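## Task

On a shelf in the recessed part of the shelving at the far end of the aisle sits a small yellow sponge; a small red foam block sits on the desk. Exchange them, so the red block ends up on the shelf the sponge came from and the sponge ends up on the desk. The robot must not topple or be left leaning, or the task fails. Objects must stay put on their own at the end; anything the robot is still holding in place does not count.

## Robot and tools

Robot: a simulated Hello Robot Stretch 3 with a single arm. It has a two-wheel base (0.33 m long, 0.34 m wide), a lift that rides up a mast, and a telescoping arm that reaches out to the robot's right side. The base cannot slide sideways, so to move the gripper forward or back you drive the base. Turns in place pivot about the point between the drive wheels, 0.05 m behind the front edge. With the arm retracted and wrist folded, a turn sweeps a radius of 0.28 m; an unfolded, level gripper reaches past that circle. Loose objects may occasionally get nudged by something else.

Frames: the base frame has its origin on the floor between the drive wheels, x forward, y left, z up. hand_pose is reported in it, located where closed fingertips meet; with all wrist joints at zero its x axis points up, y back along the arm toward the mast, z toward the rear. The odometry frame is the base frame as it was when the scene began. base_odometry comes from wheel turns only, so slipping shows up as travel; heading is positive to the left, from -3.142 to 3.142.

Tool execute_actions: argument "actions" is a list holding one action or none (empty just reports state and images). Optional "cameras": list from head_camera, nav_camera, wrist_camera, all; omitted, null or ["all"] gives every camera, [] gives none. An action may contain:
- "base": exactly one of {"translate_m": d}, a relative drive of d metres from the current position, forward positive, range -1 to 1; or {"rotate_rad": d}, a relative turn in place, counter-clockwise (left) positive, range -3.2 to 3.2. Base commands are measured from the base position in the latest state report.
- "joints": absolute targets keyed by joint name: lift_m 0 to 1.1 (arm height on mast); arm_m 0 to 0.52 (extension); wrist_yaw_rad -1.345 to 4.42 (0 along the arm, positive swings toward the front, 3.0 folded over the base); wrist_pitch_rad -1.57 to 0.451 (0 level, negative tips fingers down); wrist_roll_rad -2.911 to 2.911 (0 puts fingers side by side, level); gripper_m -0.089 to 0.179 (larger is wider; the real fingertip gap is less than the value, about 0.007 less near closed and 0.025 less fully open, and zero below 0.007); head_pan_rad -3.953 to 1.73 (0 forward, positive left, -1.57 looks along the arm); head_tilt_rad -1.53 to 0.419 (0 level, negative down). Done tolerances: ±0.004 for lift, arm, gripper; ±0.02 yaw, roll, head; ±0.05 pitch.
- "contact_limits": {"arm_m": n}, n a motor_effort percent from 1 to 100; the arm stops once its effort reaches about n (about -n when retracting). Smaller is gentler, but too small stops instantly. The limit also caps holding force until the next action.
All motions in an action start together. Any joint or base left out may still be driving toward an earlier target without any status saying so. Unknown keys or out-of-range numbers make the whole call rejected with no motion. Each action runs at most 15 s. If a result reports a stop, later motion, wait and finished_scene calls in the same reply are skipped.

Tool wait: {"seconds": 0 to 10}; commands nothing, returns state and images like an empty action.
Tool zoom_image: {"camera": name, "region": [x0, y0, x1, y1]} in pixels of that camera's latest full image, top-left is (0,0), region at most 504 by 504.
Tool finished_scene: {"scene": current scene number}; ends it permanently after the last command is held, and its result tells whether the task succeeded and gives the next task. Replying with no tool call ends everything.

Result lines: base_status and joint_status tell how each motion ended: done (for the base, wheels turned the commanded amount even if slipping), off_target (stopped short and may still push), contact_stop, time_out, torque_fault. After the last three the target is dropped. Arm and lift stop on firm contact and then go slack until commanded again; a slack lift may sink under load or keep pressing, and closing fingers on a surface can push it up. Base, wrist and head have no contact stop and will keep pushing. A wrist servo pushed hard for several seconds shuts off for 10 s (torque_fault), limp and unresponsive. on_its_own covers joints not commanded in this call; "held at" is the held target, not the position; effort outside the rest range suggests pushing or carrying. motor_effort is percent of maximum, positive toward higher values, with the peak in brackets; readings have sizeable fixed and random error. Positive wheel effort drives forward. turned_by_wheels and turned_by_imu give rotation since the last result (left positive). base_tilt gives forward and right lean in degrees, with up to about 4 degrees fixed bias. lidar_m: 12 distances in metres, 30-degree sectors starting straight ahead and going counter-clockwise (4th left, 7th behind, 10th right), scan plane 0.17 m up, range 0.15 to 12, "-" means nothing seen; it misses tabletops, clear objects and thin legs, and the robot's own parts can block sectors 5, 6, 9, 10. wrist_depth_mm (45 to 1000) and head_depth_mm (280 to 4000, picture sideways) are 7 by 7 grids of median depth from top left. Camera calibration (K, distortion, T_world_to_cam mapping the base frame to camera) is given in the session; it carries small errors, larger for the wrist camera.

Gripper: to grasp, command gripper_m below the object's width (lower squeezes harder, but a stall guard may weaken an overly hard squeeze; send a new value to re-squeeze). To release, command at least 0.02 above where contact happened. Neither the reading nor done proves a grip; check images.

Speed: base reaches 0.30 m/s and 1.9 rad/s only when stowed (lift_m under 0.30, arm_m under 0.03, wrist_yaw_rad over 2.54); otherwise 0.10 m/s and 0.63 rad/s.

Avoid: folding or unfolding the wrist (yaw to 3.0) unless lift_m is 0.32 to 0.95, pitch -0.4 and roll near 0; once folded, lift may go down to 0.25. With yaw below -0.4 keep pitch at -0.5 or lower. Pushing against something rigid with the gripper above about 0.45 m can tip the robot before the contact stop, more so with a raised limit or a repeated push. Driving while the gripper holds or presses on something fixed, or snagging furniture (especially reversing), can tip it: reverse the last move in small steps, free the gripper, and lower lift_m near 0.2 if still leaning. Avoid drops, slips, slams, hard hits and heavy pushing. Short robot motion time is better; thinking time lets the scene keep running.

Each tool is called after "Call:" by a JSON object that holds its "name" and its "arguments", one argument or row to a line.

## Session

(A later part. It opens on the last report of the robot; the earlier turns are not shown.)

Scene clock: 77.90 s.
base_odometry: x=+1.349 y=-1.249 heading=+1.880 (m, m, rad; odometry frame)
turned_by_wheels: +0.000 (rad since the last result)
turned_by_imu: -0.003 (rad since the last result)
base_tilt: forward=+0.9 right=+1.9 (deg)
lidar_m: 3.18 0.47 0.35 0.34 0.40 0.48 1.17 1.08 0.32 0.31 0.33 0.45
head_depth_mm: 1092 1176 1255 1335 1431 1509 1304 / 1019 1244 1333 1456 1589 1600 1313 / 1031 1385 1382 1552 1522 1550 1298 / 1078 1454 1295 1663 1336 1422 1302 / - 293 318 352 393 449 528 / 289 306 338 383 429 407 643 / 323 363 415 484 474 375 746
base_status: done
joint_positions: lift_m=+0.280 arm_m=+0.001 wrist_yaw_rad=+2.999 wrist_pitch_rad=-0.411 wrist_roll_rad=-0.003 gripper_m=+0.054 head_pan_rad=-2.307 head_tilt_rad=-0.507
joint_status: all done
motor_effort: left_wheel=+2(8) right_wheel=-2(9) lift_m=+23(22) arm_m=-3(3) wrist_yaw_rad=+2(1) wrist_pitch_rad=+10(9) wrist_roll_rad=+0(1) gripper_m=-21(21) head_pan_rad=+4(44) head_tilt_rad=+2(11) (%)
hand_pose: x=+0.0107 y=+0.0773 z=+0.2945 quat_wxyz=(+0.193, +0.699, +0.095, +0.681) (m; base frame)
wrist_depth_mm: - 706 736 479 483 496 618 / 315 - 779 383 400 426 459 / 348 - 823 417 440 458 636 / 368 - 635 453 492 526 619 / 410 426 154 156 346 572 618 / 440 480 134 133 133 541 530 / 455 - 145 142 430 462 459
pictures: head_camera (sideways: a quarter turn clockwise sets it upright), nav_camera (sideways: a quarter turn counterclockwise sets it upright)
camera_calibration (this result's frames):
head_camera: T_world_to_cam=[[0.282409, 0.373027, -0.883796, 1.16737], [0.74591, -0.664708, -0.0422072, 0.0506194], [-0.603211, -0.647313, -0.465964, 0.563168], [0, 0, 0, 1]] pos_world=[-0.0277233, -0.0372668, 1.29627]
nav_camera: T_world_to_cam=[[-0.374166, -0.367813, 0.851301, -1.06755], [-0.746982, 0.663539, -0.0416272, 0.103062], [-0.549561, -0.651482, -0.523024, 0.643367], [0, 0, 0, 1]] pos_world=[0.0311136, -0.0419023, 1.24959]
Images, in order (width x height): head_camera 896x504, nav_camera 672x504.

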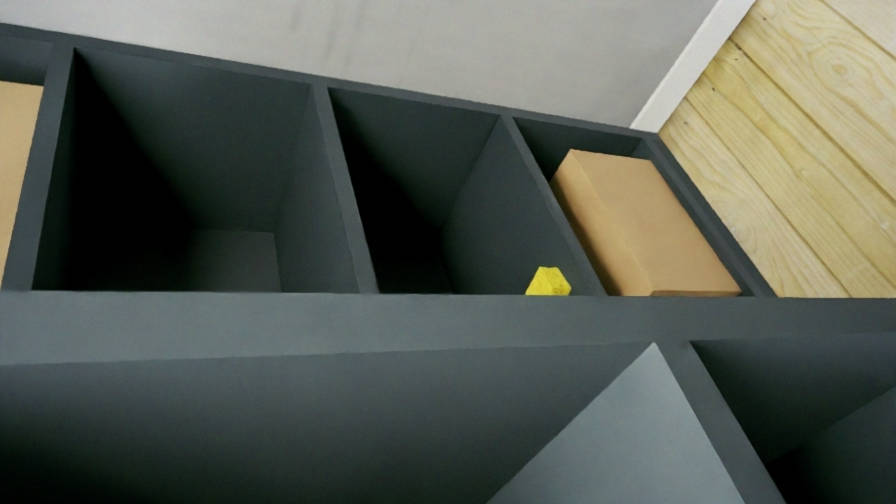

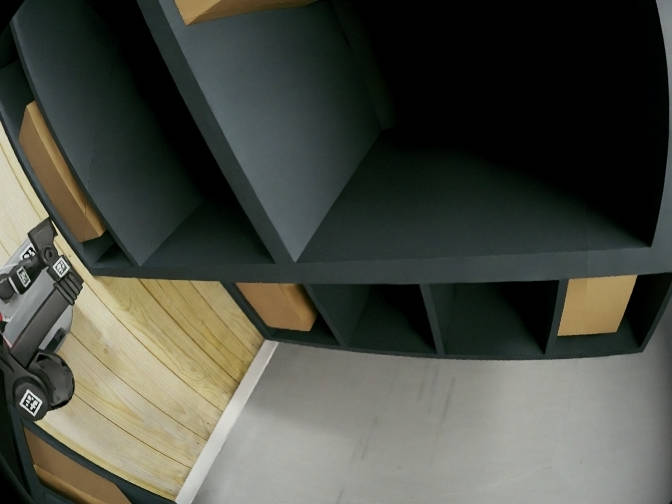

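Call:
{"name": "execute_actions", "arguments": {
  "actions": [
    {"base":{"translate_m":-0.78},"joints":{"head_pan_rad":-1.5,"head_tilt_rad":-0.75}}
  ],
  "cameras": []
}}

Call:
{"name": "execute_actions", "arguments": {
  "actions": [
    {"joints":{"lift_m":0.64}}
  ],
  "cameras": ["head_camera"]
}}

Call:
{"name": "execute_actions", "arguments": {
  "actions": [
    {"joints":{"wrist_yaw_rad":0,"arm_m":0.15}}
  ]
}}

Scene clock: 86.03 s.
base_odometry: x=+1.586 y=-1.992 heading=+1.880 (m, m, rad; odometry frame)
turned_by_wheels: +0.000 (rad since the last result)
turned_by_imu: -0.005 (rad since the last result)
base_tilt: forward=+0.7 right=+1.6 (deg)
lidar_m: 1.46 0.48 0.35 0.34 0.48 0.41 0.39 0.41 0.56 0.76 0.78 0.62
head_depth_mm: 964 948 1120 1117 1088 1181 1090 / 974 938 1272 1189 1188 1314 1163 / 981 927 1275 1180 1189 1325 1157 / 997 914 1304 1176 1203 1310 1149 / 1008 902 1303 1168 1381 1328 1140 / 1012 894 1330 1152 1455 1327 1141 / 1001 884 1174 1112 1320 1332 1135
base_status: done
joint_positions: lift_m=+0.280 arm_m=+0.001 wrist_yaw_rad=+2.999 wrist_pitch_rad=-0.411 wrist_roll_rad=-0.003 gripper_m=+0.054 head_pan_rad=-1.507 head_tilt_rad=-0.741
joint_status: all done
motor_effort: left_wheel=+2(6) right_wheel=-2(8) lift_m=+23(23) arm_m=-3(3) wrist_yaw_rad=+2(1) wrist_pitch_rad=+9(9) wrist_roll_rad=+0(0) gripper_m=-21(21) head_pan_rad=+3(45) head_tilt_rad=-3(20) (%)
hand_pose: x=+0.0107 y=+0.0773 z=+0.2945 quat_wxyz=(+0.193, +0.699, +0.095, +0.681) (m; base frame)
wrist_depth_mm: - 702 723 476 488 485 457 / 526 - 812 389 415 434 458 / 551 - 833 424 442 481 503 / 562 - 652 465 504 535 569 / 501 500 154 155 344 561 606 / 451 465 135 133 133 536 536 / 457 - 146 142 429 458 459
pictures: none
No camera images: the call's "cameras" was empty. Leave "cameras" out to get every camera's image.

Scene clock: 90.13 s.
base_odometry: x=+1.586 y=-1.992 heading=+1.880 (m, m, rad; odometry frame)
turned_by_wheels: +0.000 (rad since the last result)
turned_by_imu: +0.000 (rad since the last result)
base_tilt: forward=+0.8 right=+1.8 (deg)
lidar_m: 1.45 0.48 0.35 0.34 0.48 0.41 0.39 0.41 0.56 0.76 0.78 0.63
head_depth_mm: 968 952 1124 1117 1093 1191 1083 / 976 939 1265 1195 1183 1307 1179 / 987 926 1283 1185 1180 1318 1176 / 998 915 1293 1178 1217 1311 1174 / 1003 904 1313 1169 1383 1324 1168 / 1008 894 1319 1169 1470 1334 1139 / 1002 887 1172 1112 1318 1325 1131
base_status: not commanded
joint_positions: lift_m=+0.640 arm_m=+0.001 wrist_yaw_rad=+2.999 wrist_pitch_rad=-0.411 wrist_roll_rad=-0.003 gripper_m=+0.054 head_pan_rad=-1.507 head_tilt_rad=-0.741
joint_status: all done
motor_effort: left_wheel=+2(2) right_wheel=-2(2) lift_m=+31(33) arm_m=-3(3) wrist_yaw_rad=+1(1) wrist_pitch_rad=+9(9) wrist_roll_rad=+0(0) gripper_m=-22(21) head_pan_rad=+4(3) head_tilt_rad=-5(4) (%)
hand_pose: x=+0.0107 y=+0.0773 z=+0.6541 quat_wxyz=(+0.193, +0.699, +0.095, +0.681) (m; base frame)
wrist_depth_mm: - 331 342 358 806 697 495 / 335 - 370 392 825 687 511 / 364 - 405 427 599 624 521 / 396 - 431 458 473 525 552 / 443 691 155 155 412 654 655 / 541 665 134 132 133 671 803 / 512 720 147 144 746 754 838
pictures: head_camera (sideways: a quarter turn clockwise sets it upright)
camera_calibration (this result's frames):
head_camera: T_world_to_cam=[[-0.0831917, 0.654028, -0.751882, 0.99761], [0.995888, 0.0817087, -0.039115, 0.0450564], [0.035853, -0.752045, -0.658136, 0.809285], [0, 0, 0, 1]] pos_world=[0.00910641, -0.0475279, 1.28447]
Images, in order (width x height): head_camera 896x504.

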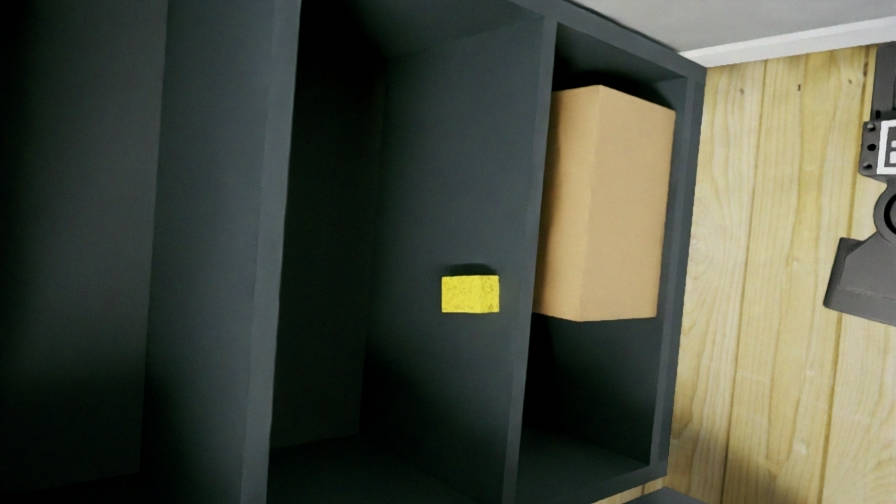

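Scene clock: 92.63 s.
base_odometry: x=+1.586 y=-1.992 heading=+1.880 (m, m, rad; odometry frame)
turned_by_wheels: +0.000 (rad since the last result)
turned_by_imu: +0.000 (rad since the last result)
base_tilt: forward=+0.6 right=+1.9 (deg)
lidar_m: 1.46 0.48 0.35 0.34 0.48 0.41 0.39 0.41 0.56 0.76 0.78 0.63
head_depth_mm: 970 949 1119 1112 1096 1174 1058 / 971 934 1258 1196 1185 - - / 983 923 1273 1181 1034 - 1133 / 993 912 1294 1173 1180 1320 1150 / 1002 906 1310 1168 1376 1325 1145 / 1009 893 1321 1155 1463 1327 1142 / 999 883 1172 1116 1311 1336 1142
base_status: not commanded
joint_positions: lift_m=+0.640 arm_m=+0.150 wrist_yaw_rad=+0.002 wrist_pitch_rad=-0.411 wrist_roll_rad=-0.003 gripper_m=+0.054 head_pan_rad=-1.507 head_tilt_rad=-0.741
joint_status: all done
motor_effort: left_wheel=+4(2) right_wheel=-2(2) lift_m=+32(31) arm_m=+4(6) wrist_yaw_rad=-3(3) wrist_pitch_rad=+9(9) wrist_roll_rad=+1(0) gripper_m=-21(22) head_pan_rad=+3(3) head_tilt_rad=-3(3) (%)
hand_pose: x=-0.0211 y=-0.5199 z=+0.6541 quat_wxyz=(+0.694, +0.145, -0.691, -0.144) (m; base frame)
wrist_depth_mm: 698 732 757 746 754 547 376 / 695 782 793 797 808 552 376 / 589 580 574 611 604 538 393 / 452 450 454 454 457 465 417 / 679 894 155 156 308 520 445 / 690 834 134 133 132 565 438 / 668 742 149 145 625 573 445
pictures: head_camera (sideways: a quarter turn clockwise sets it upright), nav_camera (sideways: a quarter turn counterclockwise sets it upright), wrist_camera
camera_calibration (this result's frames):
head_camera: T_world_to_cam=[[-0.0831987, 0.654135, -0.751788, 0.997488], [0.995888, 0.0817145, -0.0391124, 0.0450531], [0.0358472, -0.751951, -0.658244, 0.809424], [0, 0, 0, 1]] pos_world=[0.00910626, -0.0475254, 1.28446]
nav_camera: T_world_to_cam=[[0.0149618, -0.707258, 0.706797, -0.881559], [-0.997039, -0.0638727, -0.0428086, 0.106113], [0.0754217, -0.704064, -0.70612, 0.877738], [0, 0, 0, 1]] pos_world=[0.0527878, 0.0012721, 1.24741]
wrist_camera: T_world_to_cam=[[-0.999092, 0.0425453, 0.00243733, -0.0115091], [0.0213054, 0.548212, -0.836068, 0.86704], [-0.0369069, -0.835257, -0.54862, 0.089659], [0, 0, 0, 1]] pos_world=[-0.0266622, -0.399944, 0.774122]
Images, in order (width x height): head_camera 896x504, nav_camera 672x504, wrist_camera 644x364.

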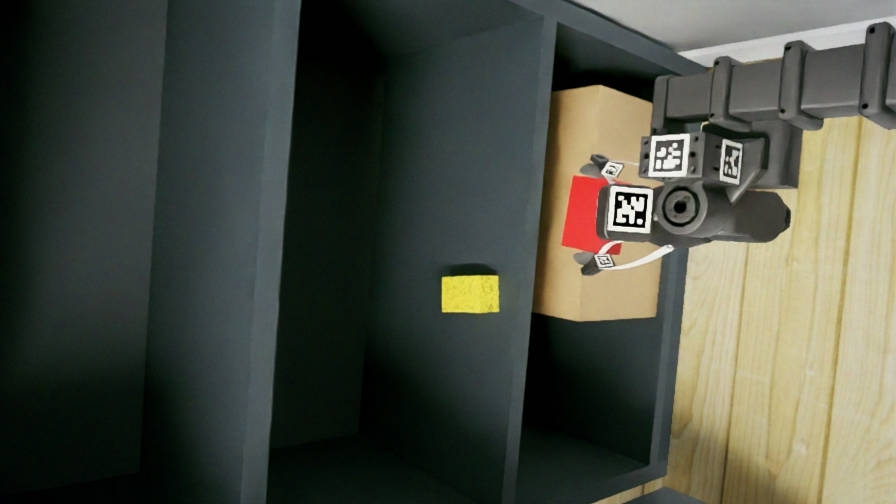

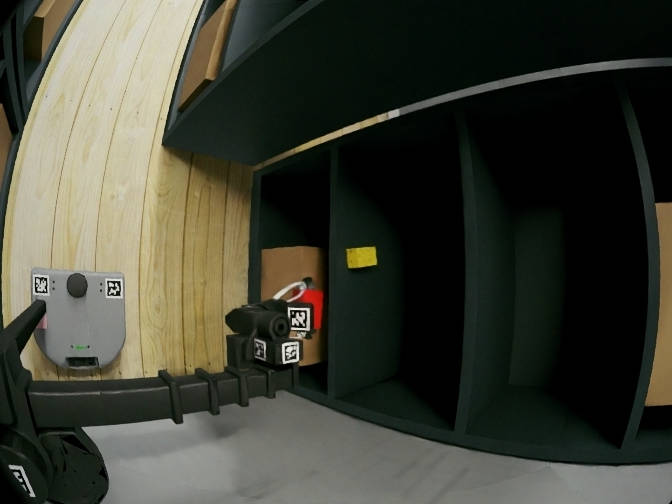

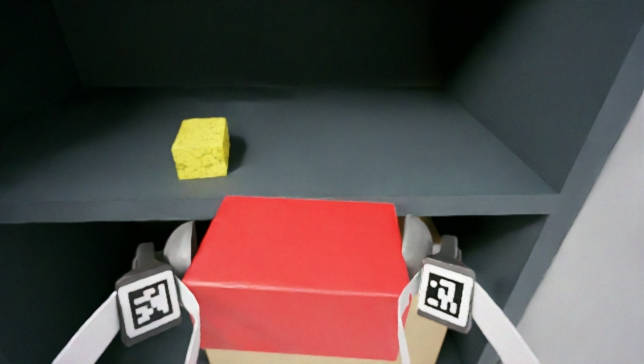

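Call:
{"name": "execute_actions", "arguments": {
  "actions": [
    {"base":{"rotate_rad":-0.08},"joints":{"arm_m":0.49,"lift_m":0.58}}
  ],
  "cameras": []
}}

Call:
{"name": "execute_actions", "arguments": {
  "actions": [
    {"joints":{"lift_m":0.552}}
  ],
  "cameras": ["wrist_camera","head_camera"]
}}

Scene clock: 101.13 s.
base_odometry: x=+1.586 y=-1.992 heading=+1.800 (m, m, rad; odometry frame)
turned_by_wheels: -0.080 (rad since the last result)
turned_by_imu: -0.080 (rad since the last result)
base_tilt: forward=+0.7 right=+1.8 (deg)
lidar_m: 0.93 0.53 0.36 0.34 0.53 0.42 0.39 0.40 0.52 0.76 0.78 0.62
head_depth_mm: 956 882 902 968 1041 1052 1026 / 989 933 1254 1190 1153 1270 - / 992 919 1285 1277 1209 1314 1152 / 995 908 1282 1172 1207 1316 1149 / 991 898 1281 1160 1212 1309 1148 / 985 886 1288 1160 1445 1315 1142 / 994 880 1271 1148 1397 1323 1138
base_status: done
joint_positions: lift_m=+0.580 arm_m=+0.490 wrist_yaw_rad=+0.001 wrist_pitch_rad=-0.411 wrist_roll_rad=-0.003 gripper_m=+0.054 head_pan_rad=-1.507 head_tilt_rad=-0.741
joint_status: all done
motor_effort: left_wheel=+3(7) right_wheel=-2(6) lift_m=+22(29) arm_m=+5(6) wrist_yaw_rad=-1(3) wrist_pitch_rad=+9(9) wrist_roll_rad=+0(0) gripper_m=-21(21) head_pan_rad=+3(4) head_tilt_rad=-4(4) (%)
hand_pose: x=-0.0214 y=-0.8599 z=+0.5944 quat_wxyz=(+0.694, +0.145, -0.691, -0.144) (m; base frame)
wrist_depth_mm: 398 398 420 424 447 392 283 / 423 438 452 477 491 398 283 / 437 436 446 449 450 398 282 / 331 336 337 342 340 345 290 / 270 278 156 155 222 277 267 / 226 236 134 133 133 232 233 / 197 192 149 144 189 199 201
pictures: none
No camera images: the call's "cameras" was empty. Leave "cameras" out to get every camera's image.

Scene clock: 102.17 s.
base_odometry: x=+1.586 y=-1.992 heading=+1.800 (m, m, rad; odometry frame)
turned_by_wheels: +0.000 (rad since the last result)
turned_by_imu: +0.000 (rad since the last result)
base_tilt: forward=+0.7 right=+1.9 (deg)
lidar_m: 0.93 0.52 0.36 0.34 0.53 0.42 0.39 0.40 0.52 0.76 0.77 0.62
head_depth_mm: 958 882 903 963 1046 1054 1028 / 993 936 1260 1188 1224 1298 - / 991 923 1287 1273 1209 1319 1156 / 988 911 1294 1220 1213 1310 1148 / 992 907 1293 1168 1211 1304 1153 / 991 889 1290 1161 1464 1304 1139 / 992 880 1266 1156 1403 1320 1134
base_status: not commanded
joint_positions: lift_m=+0.552 arm_m=+0.490 wrist_yaw_rad=+0.001 wrist_pitch_rad=-0.411 wrist_roll_rad=-0.003 gripper_m=+0.054 head_pan_rad=-1.507 head_tilt_rad=-0.741
joint_status: all done
motor_effort: left_wheel=+3(3) right_wheel=-2(2) lift_m=+23(22) arm_m=+5(4) wrist_yaw_rad=-1(1) wrist_pitch_rad=+9(9) wrist_roll_rad=+0(1) gripper_m=-21(22) head_pan_rad=+4(3) head_tilt_rad=-5(4) (%)
hand_pose: x=-0.0214 y=-0.8599 z=+0.5665 quat_wxyz=(+0.694, +0.145, -0.691, -0.144) (m; base frame)
wrist_depth_mm: 394 404 414 426 445 400 281 / 417 429 450 459 481 404 288 / 369 371 377 379 387 363 287 / 281 282 285 285 291 292 274 / 230 234 155 156 201 236 235 / 191 198 134 133 133 197 198 / 170 162 150 145 160 169 169
pictures: head_camera (sideways: a quarter turn clockwise sets it upright), wrist_camera
camera_calibration (this result's frames):
head_camera: T_world_to_cam=[[-0.0832027, 0.654196, -0.751735, 0.997418], [0.995888, 0.0817179, -0.039111, 0.0450512], [0.035844, -0.751898, -0.658305, 0.809504], [0, 0, 0, 1]] pos_world=[0.00910618, -0.047524, 1.28446]
wrist_camera: T_world_to_cam=[[-0.999029, 0.0439918, 0.00243711, 0.00408951], [0.0220993, 0.54818, -0.836068, 0.980192], [-0.0381161, -0.835202, -0.54862, -0.242382], [0, 0, 0, 1]] pos_world=[-0.0268147, -0.73994, 0.686522]
Images, in order (width x height): head_camera 896x504, wrist_camera 644x364.

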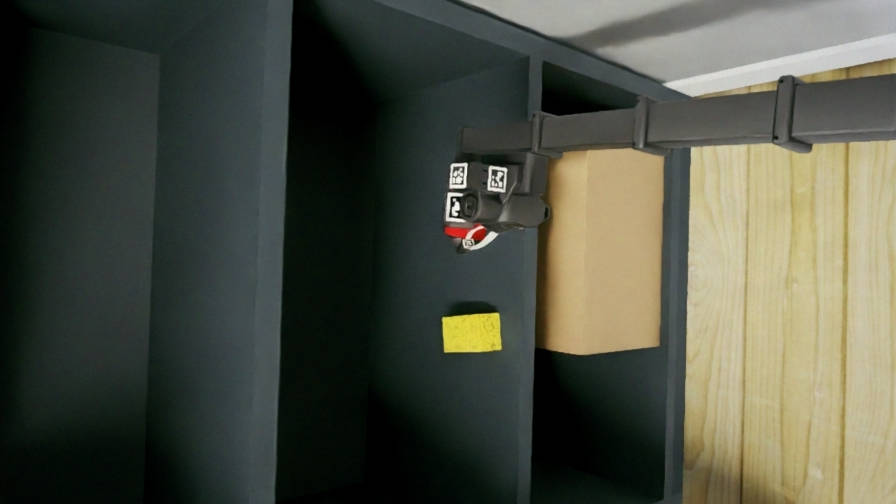

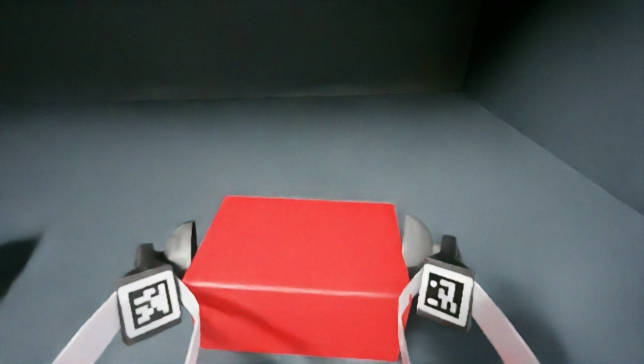

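Call:
{"name": "execute_actions", "arguments": {
  "actions": [
    {"joints":{"lift_m":0.547}}
  ],
  "cameras": []
}}

Call:
{"name": "execute_actions", "arguments": {
  "actions": [
    {"joints":{"gripper_m":0.13}}
  ],
  "cameras": []
}}

Call:
{"name": "execute_actions", "arguments": {
  "actions": [
    {"joints":{"arm_m":0.33}}
  ],
  "cameras": []
}}

Call:
{"name": "execute_actions", "arguments": {
  "actions": [
    {"base":{"translate_m":0.2}}
  ],
  "cameras": ["wrist_camera"]
}}

Scene clock: 106.53 s.
base_odometry: x=+1.586 y=-1.992 heading=+1.800 (m, m, rad; odometry frame)
turned_by_wheels: +0.000 (rad since the last result)
turned_by_imu: +0.000 (rad since the last result)
base_tilt: forward=+0.6 right=+1.7 (deg)
lidar_m: 0.93 0.53 0.36 0.34 0.53 0.42 0.39 0.40 0.52 0.76 0.78 0.62
head_depth_mm: 954 885 907 963 1051 1052 1036 / 988 934 1261 1190 1199 1301 - / 989 920 1290 1269 1217 1326 1156 / 991 916 1288 1194 1220 1312 1145 / 988 895 1291 1164 1202 1307 1141 / 995 887 1298 1165 1460 1327 1146 / 987 877 1279 1151 1401 1316 1139
base_status: not commanded
joint_positions: lift_m=+0.547 arm_m=+0.490 wrist_yaw_rad=+0.001 wrist_pitch_rad=-0.411 wrist_roll_rad=-0.003 gripper_m=+0.054 head_pan_rad=-1.507 head_tilt_rad=-0.741
joint_status: all done
motor_effort: left_wheel=+3(3) right_wheel=-3(2) lift_m=+23(24) arm_m=+6(5) wrist_yaw_rad=+0(0) wrist_pitch_rad=+9(9) wrist_roll_rad=+0(0) gripper_m=-22(21) head_pan_rad=+4(4) head_tilt_rad=-4(4) (%)
hand_pose: x=-0.0214 y=-0.8599 z=+0.5615 quat_wxyz=(+0.694, +0.145, -0.691, -0.144) (m; base frame)
wrist_depth_mm: 393 405 420 433 434 389 283 / 434 435 440 459 472 399 284 / 357 365 368 367 369 361 285 / 275 274 274 279 279 282 270 / 221 227 155 155 197 226 228 / 186 192 133 133 133 190 192 / 165 156 149 144 154 163 164
pictures: none
No camera images: the call's "cameras" was empty. Leave "cameras" out to get every camera's image.

Scene clock: 107.80 s.
base_odometry: x=+1.586 y=-1.992 heading=+1.800 (m, m, rad; odometry frame)
turned_by_wheels: +0.000 (rad since the last result)
turned_by_imu: +0.000 (rad since the last result)
base_tilt: forward=+0.8 right=+1.8 (deg)
lidar_m: 0.93 0.53 0.36 0.34 0.53 0.42 0.39 0.40 0.52 0.76 0.78 0.63
head_depth_mm: 957 889 908 963 1044 1054 1028 / 987 934 1264 1193 1195 1297 - / 993 920 1293 1267 1219 1306 1156 / 990 913 1290 1195 1212 1305 1147 / 1000 899 1284 1159 1210 1291 1147 / 991 888 1282 1159 1464 1318 1141 / 989 875 1269 1152 1393 1316 1139
base_status: not commanded
joint_positions: lift_m=+0.547 arm_m=+0.490 wrist_yaw_rad=+0.001 wrist_pitch_rad=-0.411 wrist_roll_rad=-0.003 gripper_m=+0.130 head_pan_rad=-1.507 head_tilt_rad=-0.741
joint_status: all done
motor_effort: left_wheel=+2(2) right_wheel=-2(2) lift_m=+22(23) arm_m=+5(5) wrist_yaw_rad=-1(1) wrist_pitch_rad=+9(9) wrist_roll_rad=+0(0) gripper_m=+0(88) head_pan_rad=+3(4) head_tilt_rad=-4(4) (%)
hand_pose: x=-0.0214 y=-0.8599 z=+0.5615 quat_wxyz=(+0.694, +0.145, -0.691, -0.144) (m; base frame)
wrist_depth_mm: 396 404 419 432 444 393 283 / 418 436 450 465 470 403 285 / 358 357 368 365 369 362 287 / 275 275 276 281 279 286 273 / 221 231 163 157 171 226 229 / 185 - 137 136 141 194 191 / - 157 153 147 155 159 165
pictures: none
No camera images: the call's "cameras" was empty. Leave "cameras" out to get every camera's image.

Scene clock: 110.23 s.
base_odometry: x=+1.586 y=-1.992 heading=+1.800 (m, m, rad; odometry frame)
turned_by_wheels: +0.000 (rad since the last result)
turned_by_imu: +0.000 (rad since the last result)
base_tilt: forward=+0.8 right=+1.7 (deg)
lidar_m: 0.93 0.52 0.36 0.34 0.53 0.42 0.39 0.40 0.52 0.76 0.78 0.62
head_depth_mm: 957 887 906 969 1040 1051 1033 / 987 939 1267 1185 1148 1300 - / 992 923 1279 1181 - 1324 1158 / 986 911 1288 1168 1207 1317 1155 / 985 899 1286 1167 1205 1310 1148 / 994 890 1291 1159 1469 1316 1142 / 990 878 1278 1145 1391 1327 1135
base_status: not commanded
joint_positions: lift_m=+0.547 arm_m=+0.330 wrist_yaw_rad=+0.001 wrist_pitch_rad=-0.411 wrist_roll_rad=-0.003 gripper_m=+0.130 head_pan_rad=-1.507 head_tilt_rad=-0.741
joint_status: all done
motor_effort: left_wheel=+3(2) right_wheel=-3(2) lift_m=+23(24) arm_m=-3(3) wrist_yaw_rad=+1(1) wrist_pitch_rad=+9(9) wrist_roll_rad=+0(1) gripper_m=+0(0) head_pan_rad=+4(4) head_tilt_rad=-4(4) (%)
hand_pose: x=-0.0214 y=-0.7006 z=+0.5615 quat_wxyz=(+0.694, +0.145, -0.691, -0.144) (m; base frame)
wrist_depth_mm: 538 542 558 587 589 408 293 / 520 519 524 526 546 418 295 / 268 360 345 277 367 373 297 / 244 278 277 280 281 280 278 / 220 226 224 227 237 246 253 / 214 - 399 415 423 389 313 / 665 348 364 365 366 411 339
pictures: none
No camera images: the call's "cameras" was empty. Leave "cameras" out to get every camera's image.

Scene clock: 113.37 s.
base_odometry: x=+1.541 y=-1.797 heading=+1.800 (m, m, rad; odometry frame)
turned_by_wheels: +0.000 (rad since the last result)
turned_by_imu: +0.001 (rad since the last result)
base_tilt: forward=+0.8 right=+1.9 (deg)
lidar_m: 0.89 0.52 0.38 0.36 0.36 0.63 0.59 0.61 0.79 0.75 0.54 0.45
head_depth_mm: 972 947 1281 1196 1193 1329 1162 / 976 933 1267 1195 1156 1315 - / 975 925 1273 1175 - 1314 1158 / 975 916 1269 1178 1390 1312 1149 / 976 905 1280 1163 1427 1328 1150 / 980 888 1175 1122 1240 1298 1146 / 810 780 842 946 1027 1097 1099
base_status: done
joint_positions: lift_m=+0.547 arm_m=+0.330 wrist_yaw_rad=+0.001 wrist_pitch_rad=-0.411 wrist_roll_rad=-0.003 gripper_m=+0.130 head_pan_rad=-1.507 head_tilt_rad=-0.741
joint_status: not commanded
motor_effort: left_wheel=+2(8) right_wheel=-2(2) lift_m=+23(23) arm_m=-4(3) wrist_yaw_rad=-1(1) wrist_pitch_rad=+9(9) wrist_roll_rad=+0(0) gripper_m=+1(0) head_pan_rad=+4(4) head_tilt_rad=-4(4) (%)
hand_pose: x=-0.0214 y=-0.7006 z=+0.5615 quat_wxyz=(+0.694, +0.145, -0.691, -0.144) (m; base frame)
wrist_depth_mm: 521 535 542 568 586 607 511 / 492 525 533 545 552 559 499 / 356 363 343 277 375 289 334 / 276 276 267 243 282 284 285 / 224 228 225 225 228 234 240 / 199 - 215 227 403 418 434 / 474 641 658 364 365 359 384
pictures: wrist_camera
camera_calibration (this result's frames):
wrist_camera: T_world_to_cam=[[-0.999029, 0.0439946, 0.00243632, -0.00290808], [0.0221008, 0.548164, -0.836079, 0.888639], [-0.0381184, -0.835213, -0.548604, -0.112022], [0, 0, 0, 1]] pos_world=[-0.026815, -0.580555, 0.681523]
Images, in order (width x height): wrist_camera 644x364.

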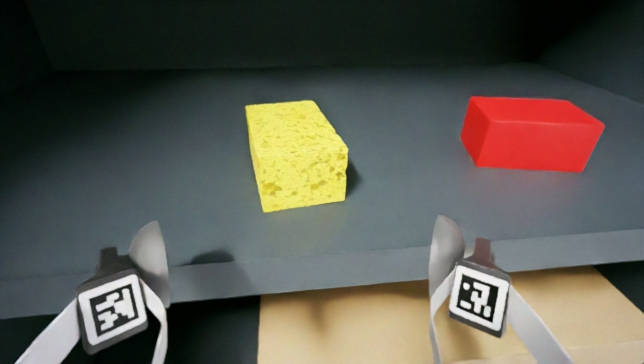

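Call:
{"name": "execute_actions", "arguments": {
  "actions": [
    {"joints":{"arm_m":0.47}}
  ],
  "cameras": []
}}

Call:
{"name": "execute_actions", "arguments": {
  "actions": [
    {"joints":{"gripper_m":0.025}}
  ],
  "cameras": []
}}

Call:
{"name": "execute_actions", "arguments": {
  "actions": [
    {"joints":{"lift_m":0.585}}
  ],
  "cameras": ["wrist_camera"]
}}

Call:
{"name": "execute_actions", "arguments": {
  "actions": [
    {"base":{"rotate_rad":0.16},"joints":{"head_pan_rad":0,"arm_m":0}}
  ],
  "cameras": ["nav_camera","wrist_camera"]
}}

Scene clock: 118.80 s.
base_odometry: x=+1.541 y=-1.797 heading=+1.800 (m, m, rad; odometry frame)
turned_by_wheels: +0.000 (rad since the last result)
turned_by_imu: +0.000 (rad since the last result)
base_tilt: forward=+0.7 right=+1.6 (deg)
lidar_m: 0.89 0.52 0.38 0.36 0.36 0.63 0.59 0.61 0.79 0.75 0.54 0.45
head_depth_mm: 973 949 1270 1195 1178 1327 1162 / 974 936 1268 1188 1189 1327 - / 973 919 1270 1224 1190 1330 1151 / 975 911 1275 1214 1226 1315 1149 / 978 902 1275 1161 1430 1324 1145 / 979 885 1170 1121 1244 1305 1141 / 810 777 842 948 1027 1095 1094
base_status: not commanded
joint_positions: lift_m=+0.547 arm_m=+0.470 wrist_yaw_rad=+0.001 wrist_pitch_rad=-0.411 wrist_roll_rad=-0.003 gripper_m=+0.130 head_pan_rad=-1.507 head_tilt_rad=-0.741
joint_status: all done
motor_effort: left_wheel=+2(2) right_wheel=-2(2) lift_m=+22(22) arm_m=+4(8) wrist_yaw_rad=+1(2) wrist_pitch_rad=+9(9) wrist_roll_rad=+0(0) gripper_m=+0(0) head_pan_rad=+3(4) head_tilt_rad=-4(3) (%)
hand_pose: x=-0.0214 y=-0.8400 z=+0.5615 quat_wxyz=(+0.694, +0.145, -0.691, -0.144) (m; base frame)
wrist_depth_mm: 396 409 424 433 447 466 462 / 428 433 446 466 475 495 482 / 356 357 366 365 372 371 379 / 276 271 278 278 282 287 203 / 221 229 163 162 226 228 180 / 185 - 136 131 189 194 179 / - 156 116 114 159 159 164
pictures: none
No camera images: the call's "cameras" was empty. Leave "cameras" out to get every camera's image.

Scene clock: 120.33 s.
base_odometry: x=+1.541 y=-1.797 heading=+1.800 (m, m, rad; odometry frame)
turned_by_wheels: +0.000 (rad since the last result)
turned_by_imu: +0.000 (rad since the last result)
base_tilt: forward=+0.8 right=+1.8 (deg)
lidar_m: 0.89 0.51 0.38 0.36 0.36 0.63 0.59 0.60 0.79 0.75 0.54 0.45
head_depth_mm: 973 951 1263 1195 1188 1324 1167 / 981 934 1279 1189 1191 1314 - / 978 923 1277 1226 1201 1314 1159 / 973 912 1266 1193 1228 1315 1154 / 982 897 1277 1159 1417 1324 1146 / 973 894 1190 1124 1243 1306 1147 / 815 776 846 942 1033 1089 1090
base_status: not commanded
joint_positions: lift_m=+0.547 arm_m=+0.470 wrist_yaw_rad=+0.002 wrist_pitch_rad=-0.400 wrist_roll_rad=-0.003 gripper_m=+0.026 head_pan_rad=-1.507 head_tilt_rad=-0.741
joint_status: all done
motor_effort: left_wheel=+3(2) right_wheel=-3(3) lift_m=+23(23) arm_m=+5(5) wrist_yaw_rad=-1(3) wrist_pitch_rad=+5(9) wrist_roll_rad=+0(0) gripper_m=-20(100) head_pan_rad=+4(3) head_tilt_rad=-4(4) (%)
hand_pose: x=-0.0212 y=-0.8413 z=+0.5638 quat_wxyz=(+0.694, +0.142, -0.691, -0.140) (m; base frame)
wrist_depth_mm: 401 406 422 432 450 456 472 / 425 441 453 472 478 488 486 / 374 379 377 381 385 384 388 / 280 284 285 285 288 290 206 / 227 228 163 160 241 233 181 / 190 192 131 134 170 194 183 / 164 162 120 116 139 167 167
pictures: none
No camera images: the call's "cameras" was empty. Leave "cameras" out to get every camera's image.

Scene clock: 121.50 s.
base_odometry: x=+1.541 y=-1.797 heading=+1.800 (m, m, rad; odometry frame)
turned_by_wheels: +0.000 (rad since the last result)
turned_by_imu: +0.000 (rad since the last result)
base_tilt: forward=+0.9 right=+1.6 (deg)
lidar_m: 0.89 0.52 0.38 0.36 0.36 0.63 0.59 0.61 0.78 0.75 0.55 0.45
head_depth_mm: 975 952 1271 1201 1183 1331 1165 / 972 937 1267 1225 1191 - - / 976 922 1266 1278 1194 1322 1154 / 981 912 1277 1210 1215 1311 1151 / 977 901 1280 1164 1427 1318 1153 / 979 896 1166 1125 1238 1300 1145 / 812 778 842 945 1035 1096 1092
base_status: not commanded
joint_positions: lift_m=+0.585 arm_m=+0.470 wrist_yaw_rad=+0.002 wrist_pitch_rad=-0.405 wrist_roll_rad=-0.003 gripper_m=+0.026 head_pan_rad=-1.507 head_tilt_rad=-0.741
joint_status: all done
motor_effort: left_wheel=+3(2) right_wheel=-3(3) lift_m=+32(33) arm_m=+4(4) wrist_yaw_rad=-1(0) wrist_pitch_rad=+7(7) wrist_roll_rad=+0(0) gripper_m=-20(21) head_pan_rad=+3(4) head_tilt_rad=-4(5) (%)
hand_pose: x=-0.0212 y=-0.8406 z=+0.6003 quat_wxyz=(+0.694, +0.143, -0.691, -0.142) (m; base frame)
wrist_depth_mm: 398 401 425 440 447 464 466 / 430 437 456 474 492 507 512 / 453 459 465 472 472 475 476 / 345 353 349 353 355 361 360 / 278 284 162 160 298 284 220 / 236 237 132 134 236 240 190 / 203 200 121 115 159 205 198
pictures: wrist_camera
camera_calibration (this result's frames):
wrist_camera: T_world_to_cam=[[-0.999071, 0.0430457, 0.00219492, 0.00272428], [0.0215801, 0.543648, -0.839036, 0.995852], [-0.0373101, -0.838209, -0.544072, -0.212939], [0, 0, 0, 1]] pos_world=[-0.0267136, -0.719997, 0.719696]
Images, in order (width x height): wrist_camera 644x364.

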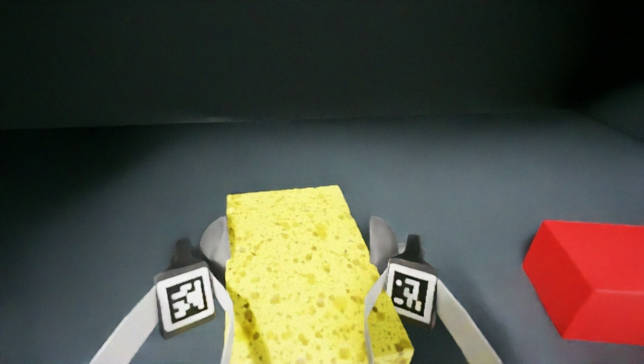

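Scene clock: 126.13 s.
base_odometry: x=+1.541 y=-1.797 heading=+1.960 (m, m, rad; odometry frame)
turned_by_wheels: +0.160 (rad since the last result)
turned_by_imu: +0.161 (rad since the last result)
base_tilt: forward=+0.7 right=+1.8 (deg)
lidar_m: 1.05 0.45 0.36 0.36 0.38 0.60 0.59 0.63 0.76 0.75 0.46 0.45
head_depth_mm: 3361 1159 1274 1201 981 860 852 / 3439 3785 2764 1642 1536 1267 1106 / 3488 3788 2696 2013 1621 1348 1153 / 3524 3931 2684 2025 1608 1342 1148 / 3538 3728 2690 1941 1611 1343 1142 / 1061 1195 1321 1289 1346 1276 1143 / 1051 937 974 889 919 1147 994
base_status: done
joint_positions: lift_m=+0.585 arm_m=+0.001 wrist_yaw_rad=+0.000 wrist_pitch_rad=-0.406 wrist_roll_rad=-0.003 gripper_m=+0.026 head_pan_rad=-0.007 head_tilt_rad=-0.741
joint_status: all done
motor_effort: left_wheel=-2(9) right_wheel=+2(9) lift_m=+32(32) arm_m=-4(4) wrist_yaw_rad=+0(1) wrist_pitch_rad=+7(7) wrist_roll_rad=+0(0) gripper_m=-20(20) head_pan_rad=+4(44) head_tilt_rad=-3(4) (%)
hand_pose: x=-0.0214 y=-0.3716 z=+0.6001 quat_wxyz=(+0.694, +0.143, -0.691, -0.143) (m; base frame)
wrist_depth_mm: 431 515 867 887 875 831 718 / 434 536 699 692 707 607 671 / 444 544 544 544 525 518 518 / 441 591 916 747 736 714 671 / 436 639 163 160 650 649 662 / 448 603 132 133 679 722 707 / 453 683 121 115 438 762 719
pictures: nav_camera (sideways: a quarter turn counterclockwise sets it upright), wrist_camera
camera_calibration (this result's frames):
nav_camera: T_world_to_cam=[[0.706694, -0.0352781, 0.706639, -0.885572], [-0.00706759, -0.999058, -0.0428086, 0.100074], [0.707484, 0.0252584, -0.706278, 0.874089], [0, 0, 0, 1]] pos_world=[0.00813282, 0.0466604, 1.24741]
wrist_camera: T_world_to_cam=[[-0.999024, 0.0441169, 0.00222287, -0.0173248], [0.0221632, 0.544142, -0.8387, 0.740753], [-0.0382104, -0.837833, -0.544588, 0.180544], [0, 0, 0, 1]] pos_world=[-0.0268267, -0.251045, 0.719631]
Images, in order (width x height): nav_camera 672x504, wrist_camera 644x364.

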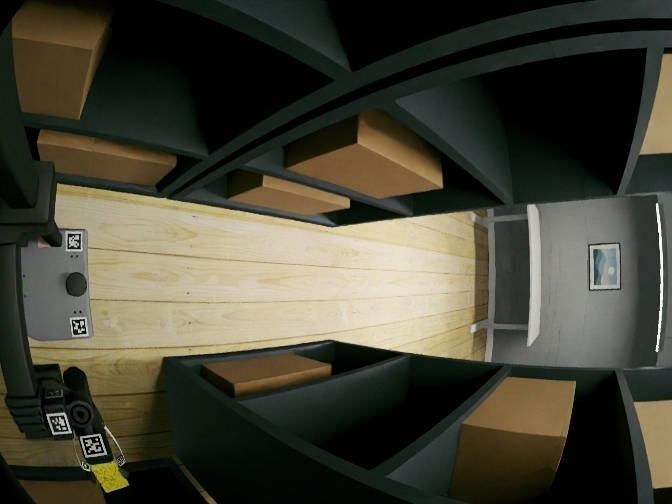

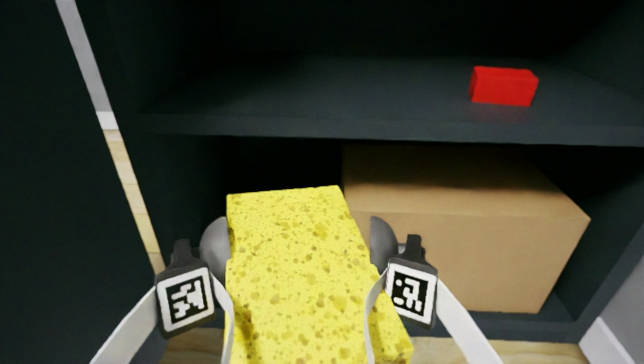

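Call:
{"name": "execute_actions", "arguments": {
  "actions": [
    {"joints":{"wrist_yaw_rad":3.0,"lift_m":0.4}}
  ],
  "cameras": []
}}

Call:
{"name": "execute_actions", "arguments": {
  "actions": [
    {"joints":{"lift_m":0.28}}
  ],
  "cameras": []
}}

Call:
{"name": "execute_actions", "arguments": {
  "actions": [
    {"base":{"translate_m":0.8}}
  ],
  "cameras": ["head_camera"]
}}

Scene clock: 131.47 s.
base_odometry: x=+1.541 y=-1.797 heading=+1.960 (m, m, rad; odometry frame)
turned_by_wheels: +0.000 (rad since the last result)
turned_by_imu: +0.000 (rad since the last result)
base_tilt: forward=+0.8 right=+1.6 (deg)
lidar_m: 1.05 0.45 0.36 0.36 0.38 0.60 0.59 0.63 0.76 0.75 0.46 0.45
head_depth_mm: 3396 1153 1273 1194 984 855 850 / 3436 3784 2716 1616 1540 1267 1118 / 3507 3826 2730 2016 1627 1359 1151 / 3531 3788 2675 2017 1631 1347 1159 / 3482 3744 2676 1930 1605 1340 1144 / 1062 1191 1319 1292 1345 1277 1138 / 1047 938 975 889 918 1140 995
base_status: not commanded
joint_positions: lift_m=+0.400 arm_m=+0.001 wrist_yaw_rad=+2.998 wrist_pitch_rad=-0.407 wrist_roll_rad=-0.003 gripper_m=+0.026 head_pan_rad=-0.007 head_tilt_rad=-0.741
joint_status: all done
motor_effort: left_wheel=-2(2) right_wheel=+2(2) lift_m=+23(30) arm_m=-3(4) wrist_yaw_rad=+2(4) wrist_pitch_rad=+7(7) wrist_roll_rad=+0(0) gripper_m=-20(20) head_pan_rad=+4(3) head_tilt_rad=-4(4) (%)
hand_pose: x=+0.0111 y=+0.0778 z=+0.4154 quat_wxyz=(+0.192, +0.700, +0.093, +0.682) (m; base frame)
wrist_depth_mm: - 761 761 782 693 428 387 / 771 - 761 813 656 457 424 / 779 - 475 478 475 473 591 / 775 - 457 463 501 501 617 / 689 - 159 159 548 576 663 / 576 578 132 134 604 639 648 / 564 566 114 115 339 603 598
pictures: none
No camera images: the call's "cameras" was empty. Leave "cameras" out to get every camera's image.

Scene clock: 133.40 s.
base_odometry: x=+1.541 y=-1.797 heading=+1.960 (m, m, rad; odometry frame)
turned_by_wheels: +0.000 (rad since the last result)
turned_by_imu: +0.000 (rad since the last result)
base_tilt: forward=+0.6 right=+1.8 (deg)
lidar_m: 1.05 0.45 0.36 0.36 0.38 0.60 0.59 0.63 0.76 0.75 0.46 0.45
head_depth_mm: 3373 1153 1283 1203 985 858 851 / 3400 3773 2719 1630 1531 1262 1114 / 3513 3912 2691 2034 1622 1344 1152 / 3481 3840 2705 2004 1610 1344 1151 / 3525 3703 2669 1941 1618 1338 1143 / 1061 1199 1324 1297 1347 1286 1135 / 1048 944 974 889 911 1139 995
base_status: not commanded
joint_positions: lift_m=+0.280 arm_m=+0.001 wrist_yaw_rad=+2.998 wrist_pitch_rad=-0.407 wrist_roll_rad=-0.003 gripper_m=+0.026 head_pan_rad=-0.007 head_tilt_rad=-0.741
joint_status: all done
motor_effort: left_wheel=-2(2) right_wheel=+2(2) lift_m=+23(21) arm_m=-2(3) wrist_yaw_rad=+3(3) wrist_pitch_rad=+7(7) wrist_roll_rad=+0(0) gripper_m=-20(21) head_pan_rad=+4(3) head_tilt_rad=-4(5) (%)
hand_pose: x=+0.0110 y=+0.0778 z=+0.2954 quat_wxyz=(+0.192, +0.700, +0.093, +0.682) (m; base frame)
wrist_depth_mm: - 474 478 496 501 425 386 / 741 - 385 400 416 426 433 / 733 - 413 437 449 463 598 / 634 - 459 458 500 504 610 / 510 - 160 160 538 560 578 / 484 508 131 133 525 532 546 / 462 - 114 115 277 460 465
pictures: none
No camera images: the call's "cameras" was empty. Leave "cameras" out to get every camera's image.

Scene clock: 137.90 s.
base_odometry: x=+1.237 y=-1.057 heading=+1.960 (m, m, rad; odometry frame)
turned_by_wheels: +0.000 (rad since the last result)
turned_by_imu: +0.005 (rad since the last result)
base_tilt: forward=+0.6 right=+1.8 (deg)
lidar_m: 2.98 0.51 0.29 0.28 0.30 0.48 1.39 0.47 0.37 0.36 0.56 0.55
head_depth_mm: 2771 3122 2773 2055 1624 1363 1051 / 2780 3180 2722 2036 1626 1356 1158 / 2798 3195 2756 2023 1624 1352 1153 / 2835 3320 2697 2024 1635 1332 1150 / 2803 3265 2667 2019 1610 1332 1140 / 2951 3270 2619 1972 1590 1317 1092 / 2990 3315 2620 1966 714 770 1026
base_status: done
joint_positions: lift_m=+0.280 arm_m=+0.001 wrist_yaw_rad=+2.999 wrist_pitch_rad=-0.407 wrist_roll_rad=-0.003 gripper_m=+0.026 head_pan_rad=-0.007 head_tilt_rad=-0.742
joint_status: not commanded
motor_effort: left_wheel=-2(8) right_wheel=+2(9) lift_m=+23(22) arm_m=-3(3) wrist_yaw_rad=+1(2) wrist_pitch_rad=+7(7) wrist_roll_rad=+0(0) gripper_m=-20(20) head_pan_rad=+4(3) head_tilt_rad=-4(4) (%)
hand_pose: x=+0.0108 y=+0.0778 z=+0.2954 quat_wxyz=(+0.192, +0.700, +0.094, +0.682) (m; base frame)
wrist_depth_mm: - 477 479 496 507 683 472 / 527 - 321 324 333 356 469 / 541 - 343 356 366 599 482 / 574 - 374 385 403 626 485 / 512 471 160 160 457 528 492 / 430 440 132 133 463 500 527 / 448 - 114 116 277 463 470
pictures: head_camera (sideways: a quarter turn clockwise sets it upright)
camera_calibration (this result's frames):
head_camera: T_world_to_cam=[[-0.659181, -0.0366535, -0.751091, 1.00009], [-0.0110146, 0.999175, -0.0390934, 0.0511704], [0.751904, -0.0174967, -0.65904, 0.806093], [0, 0, 0, 1]] pos_world=[0.0537005, -0.000367277, 1.28441]
Images, in order (width x height): head_camera 896x504.

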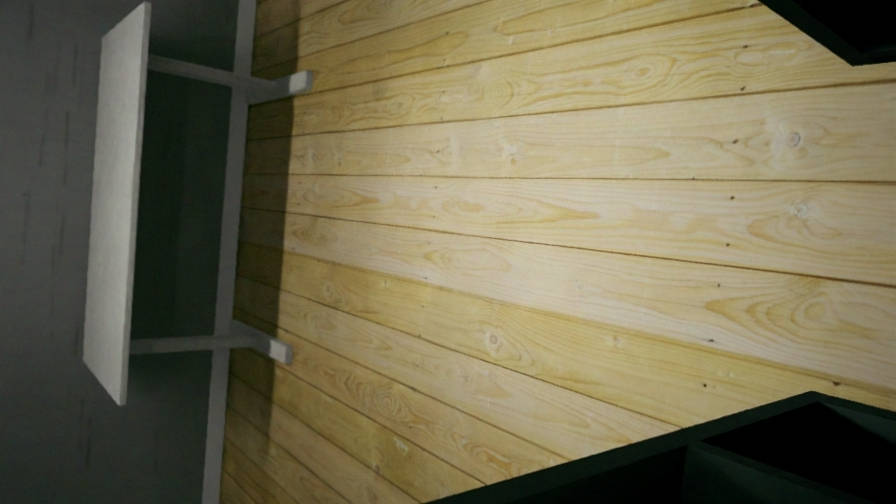

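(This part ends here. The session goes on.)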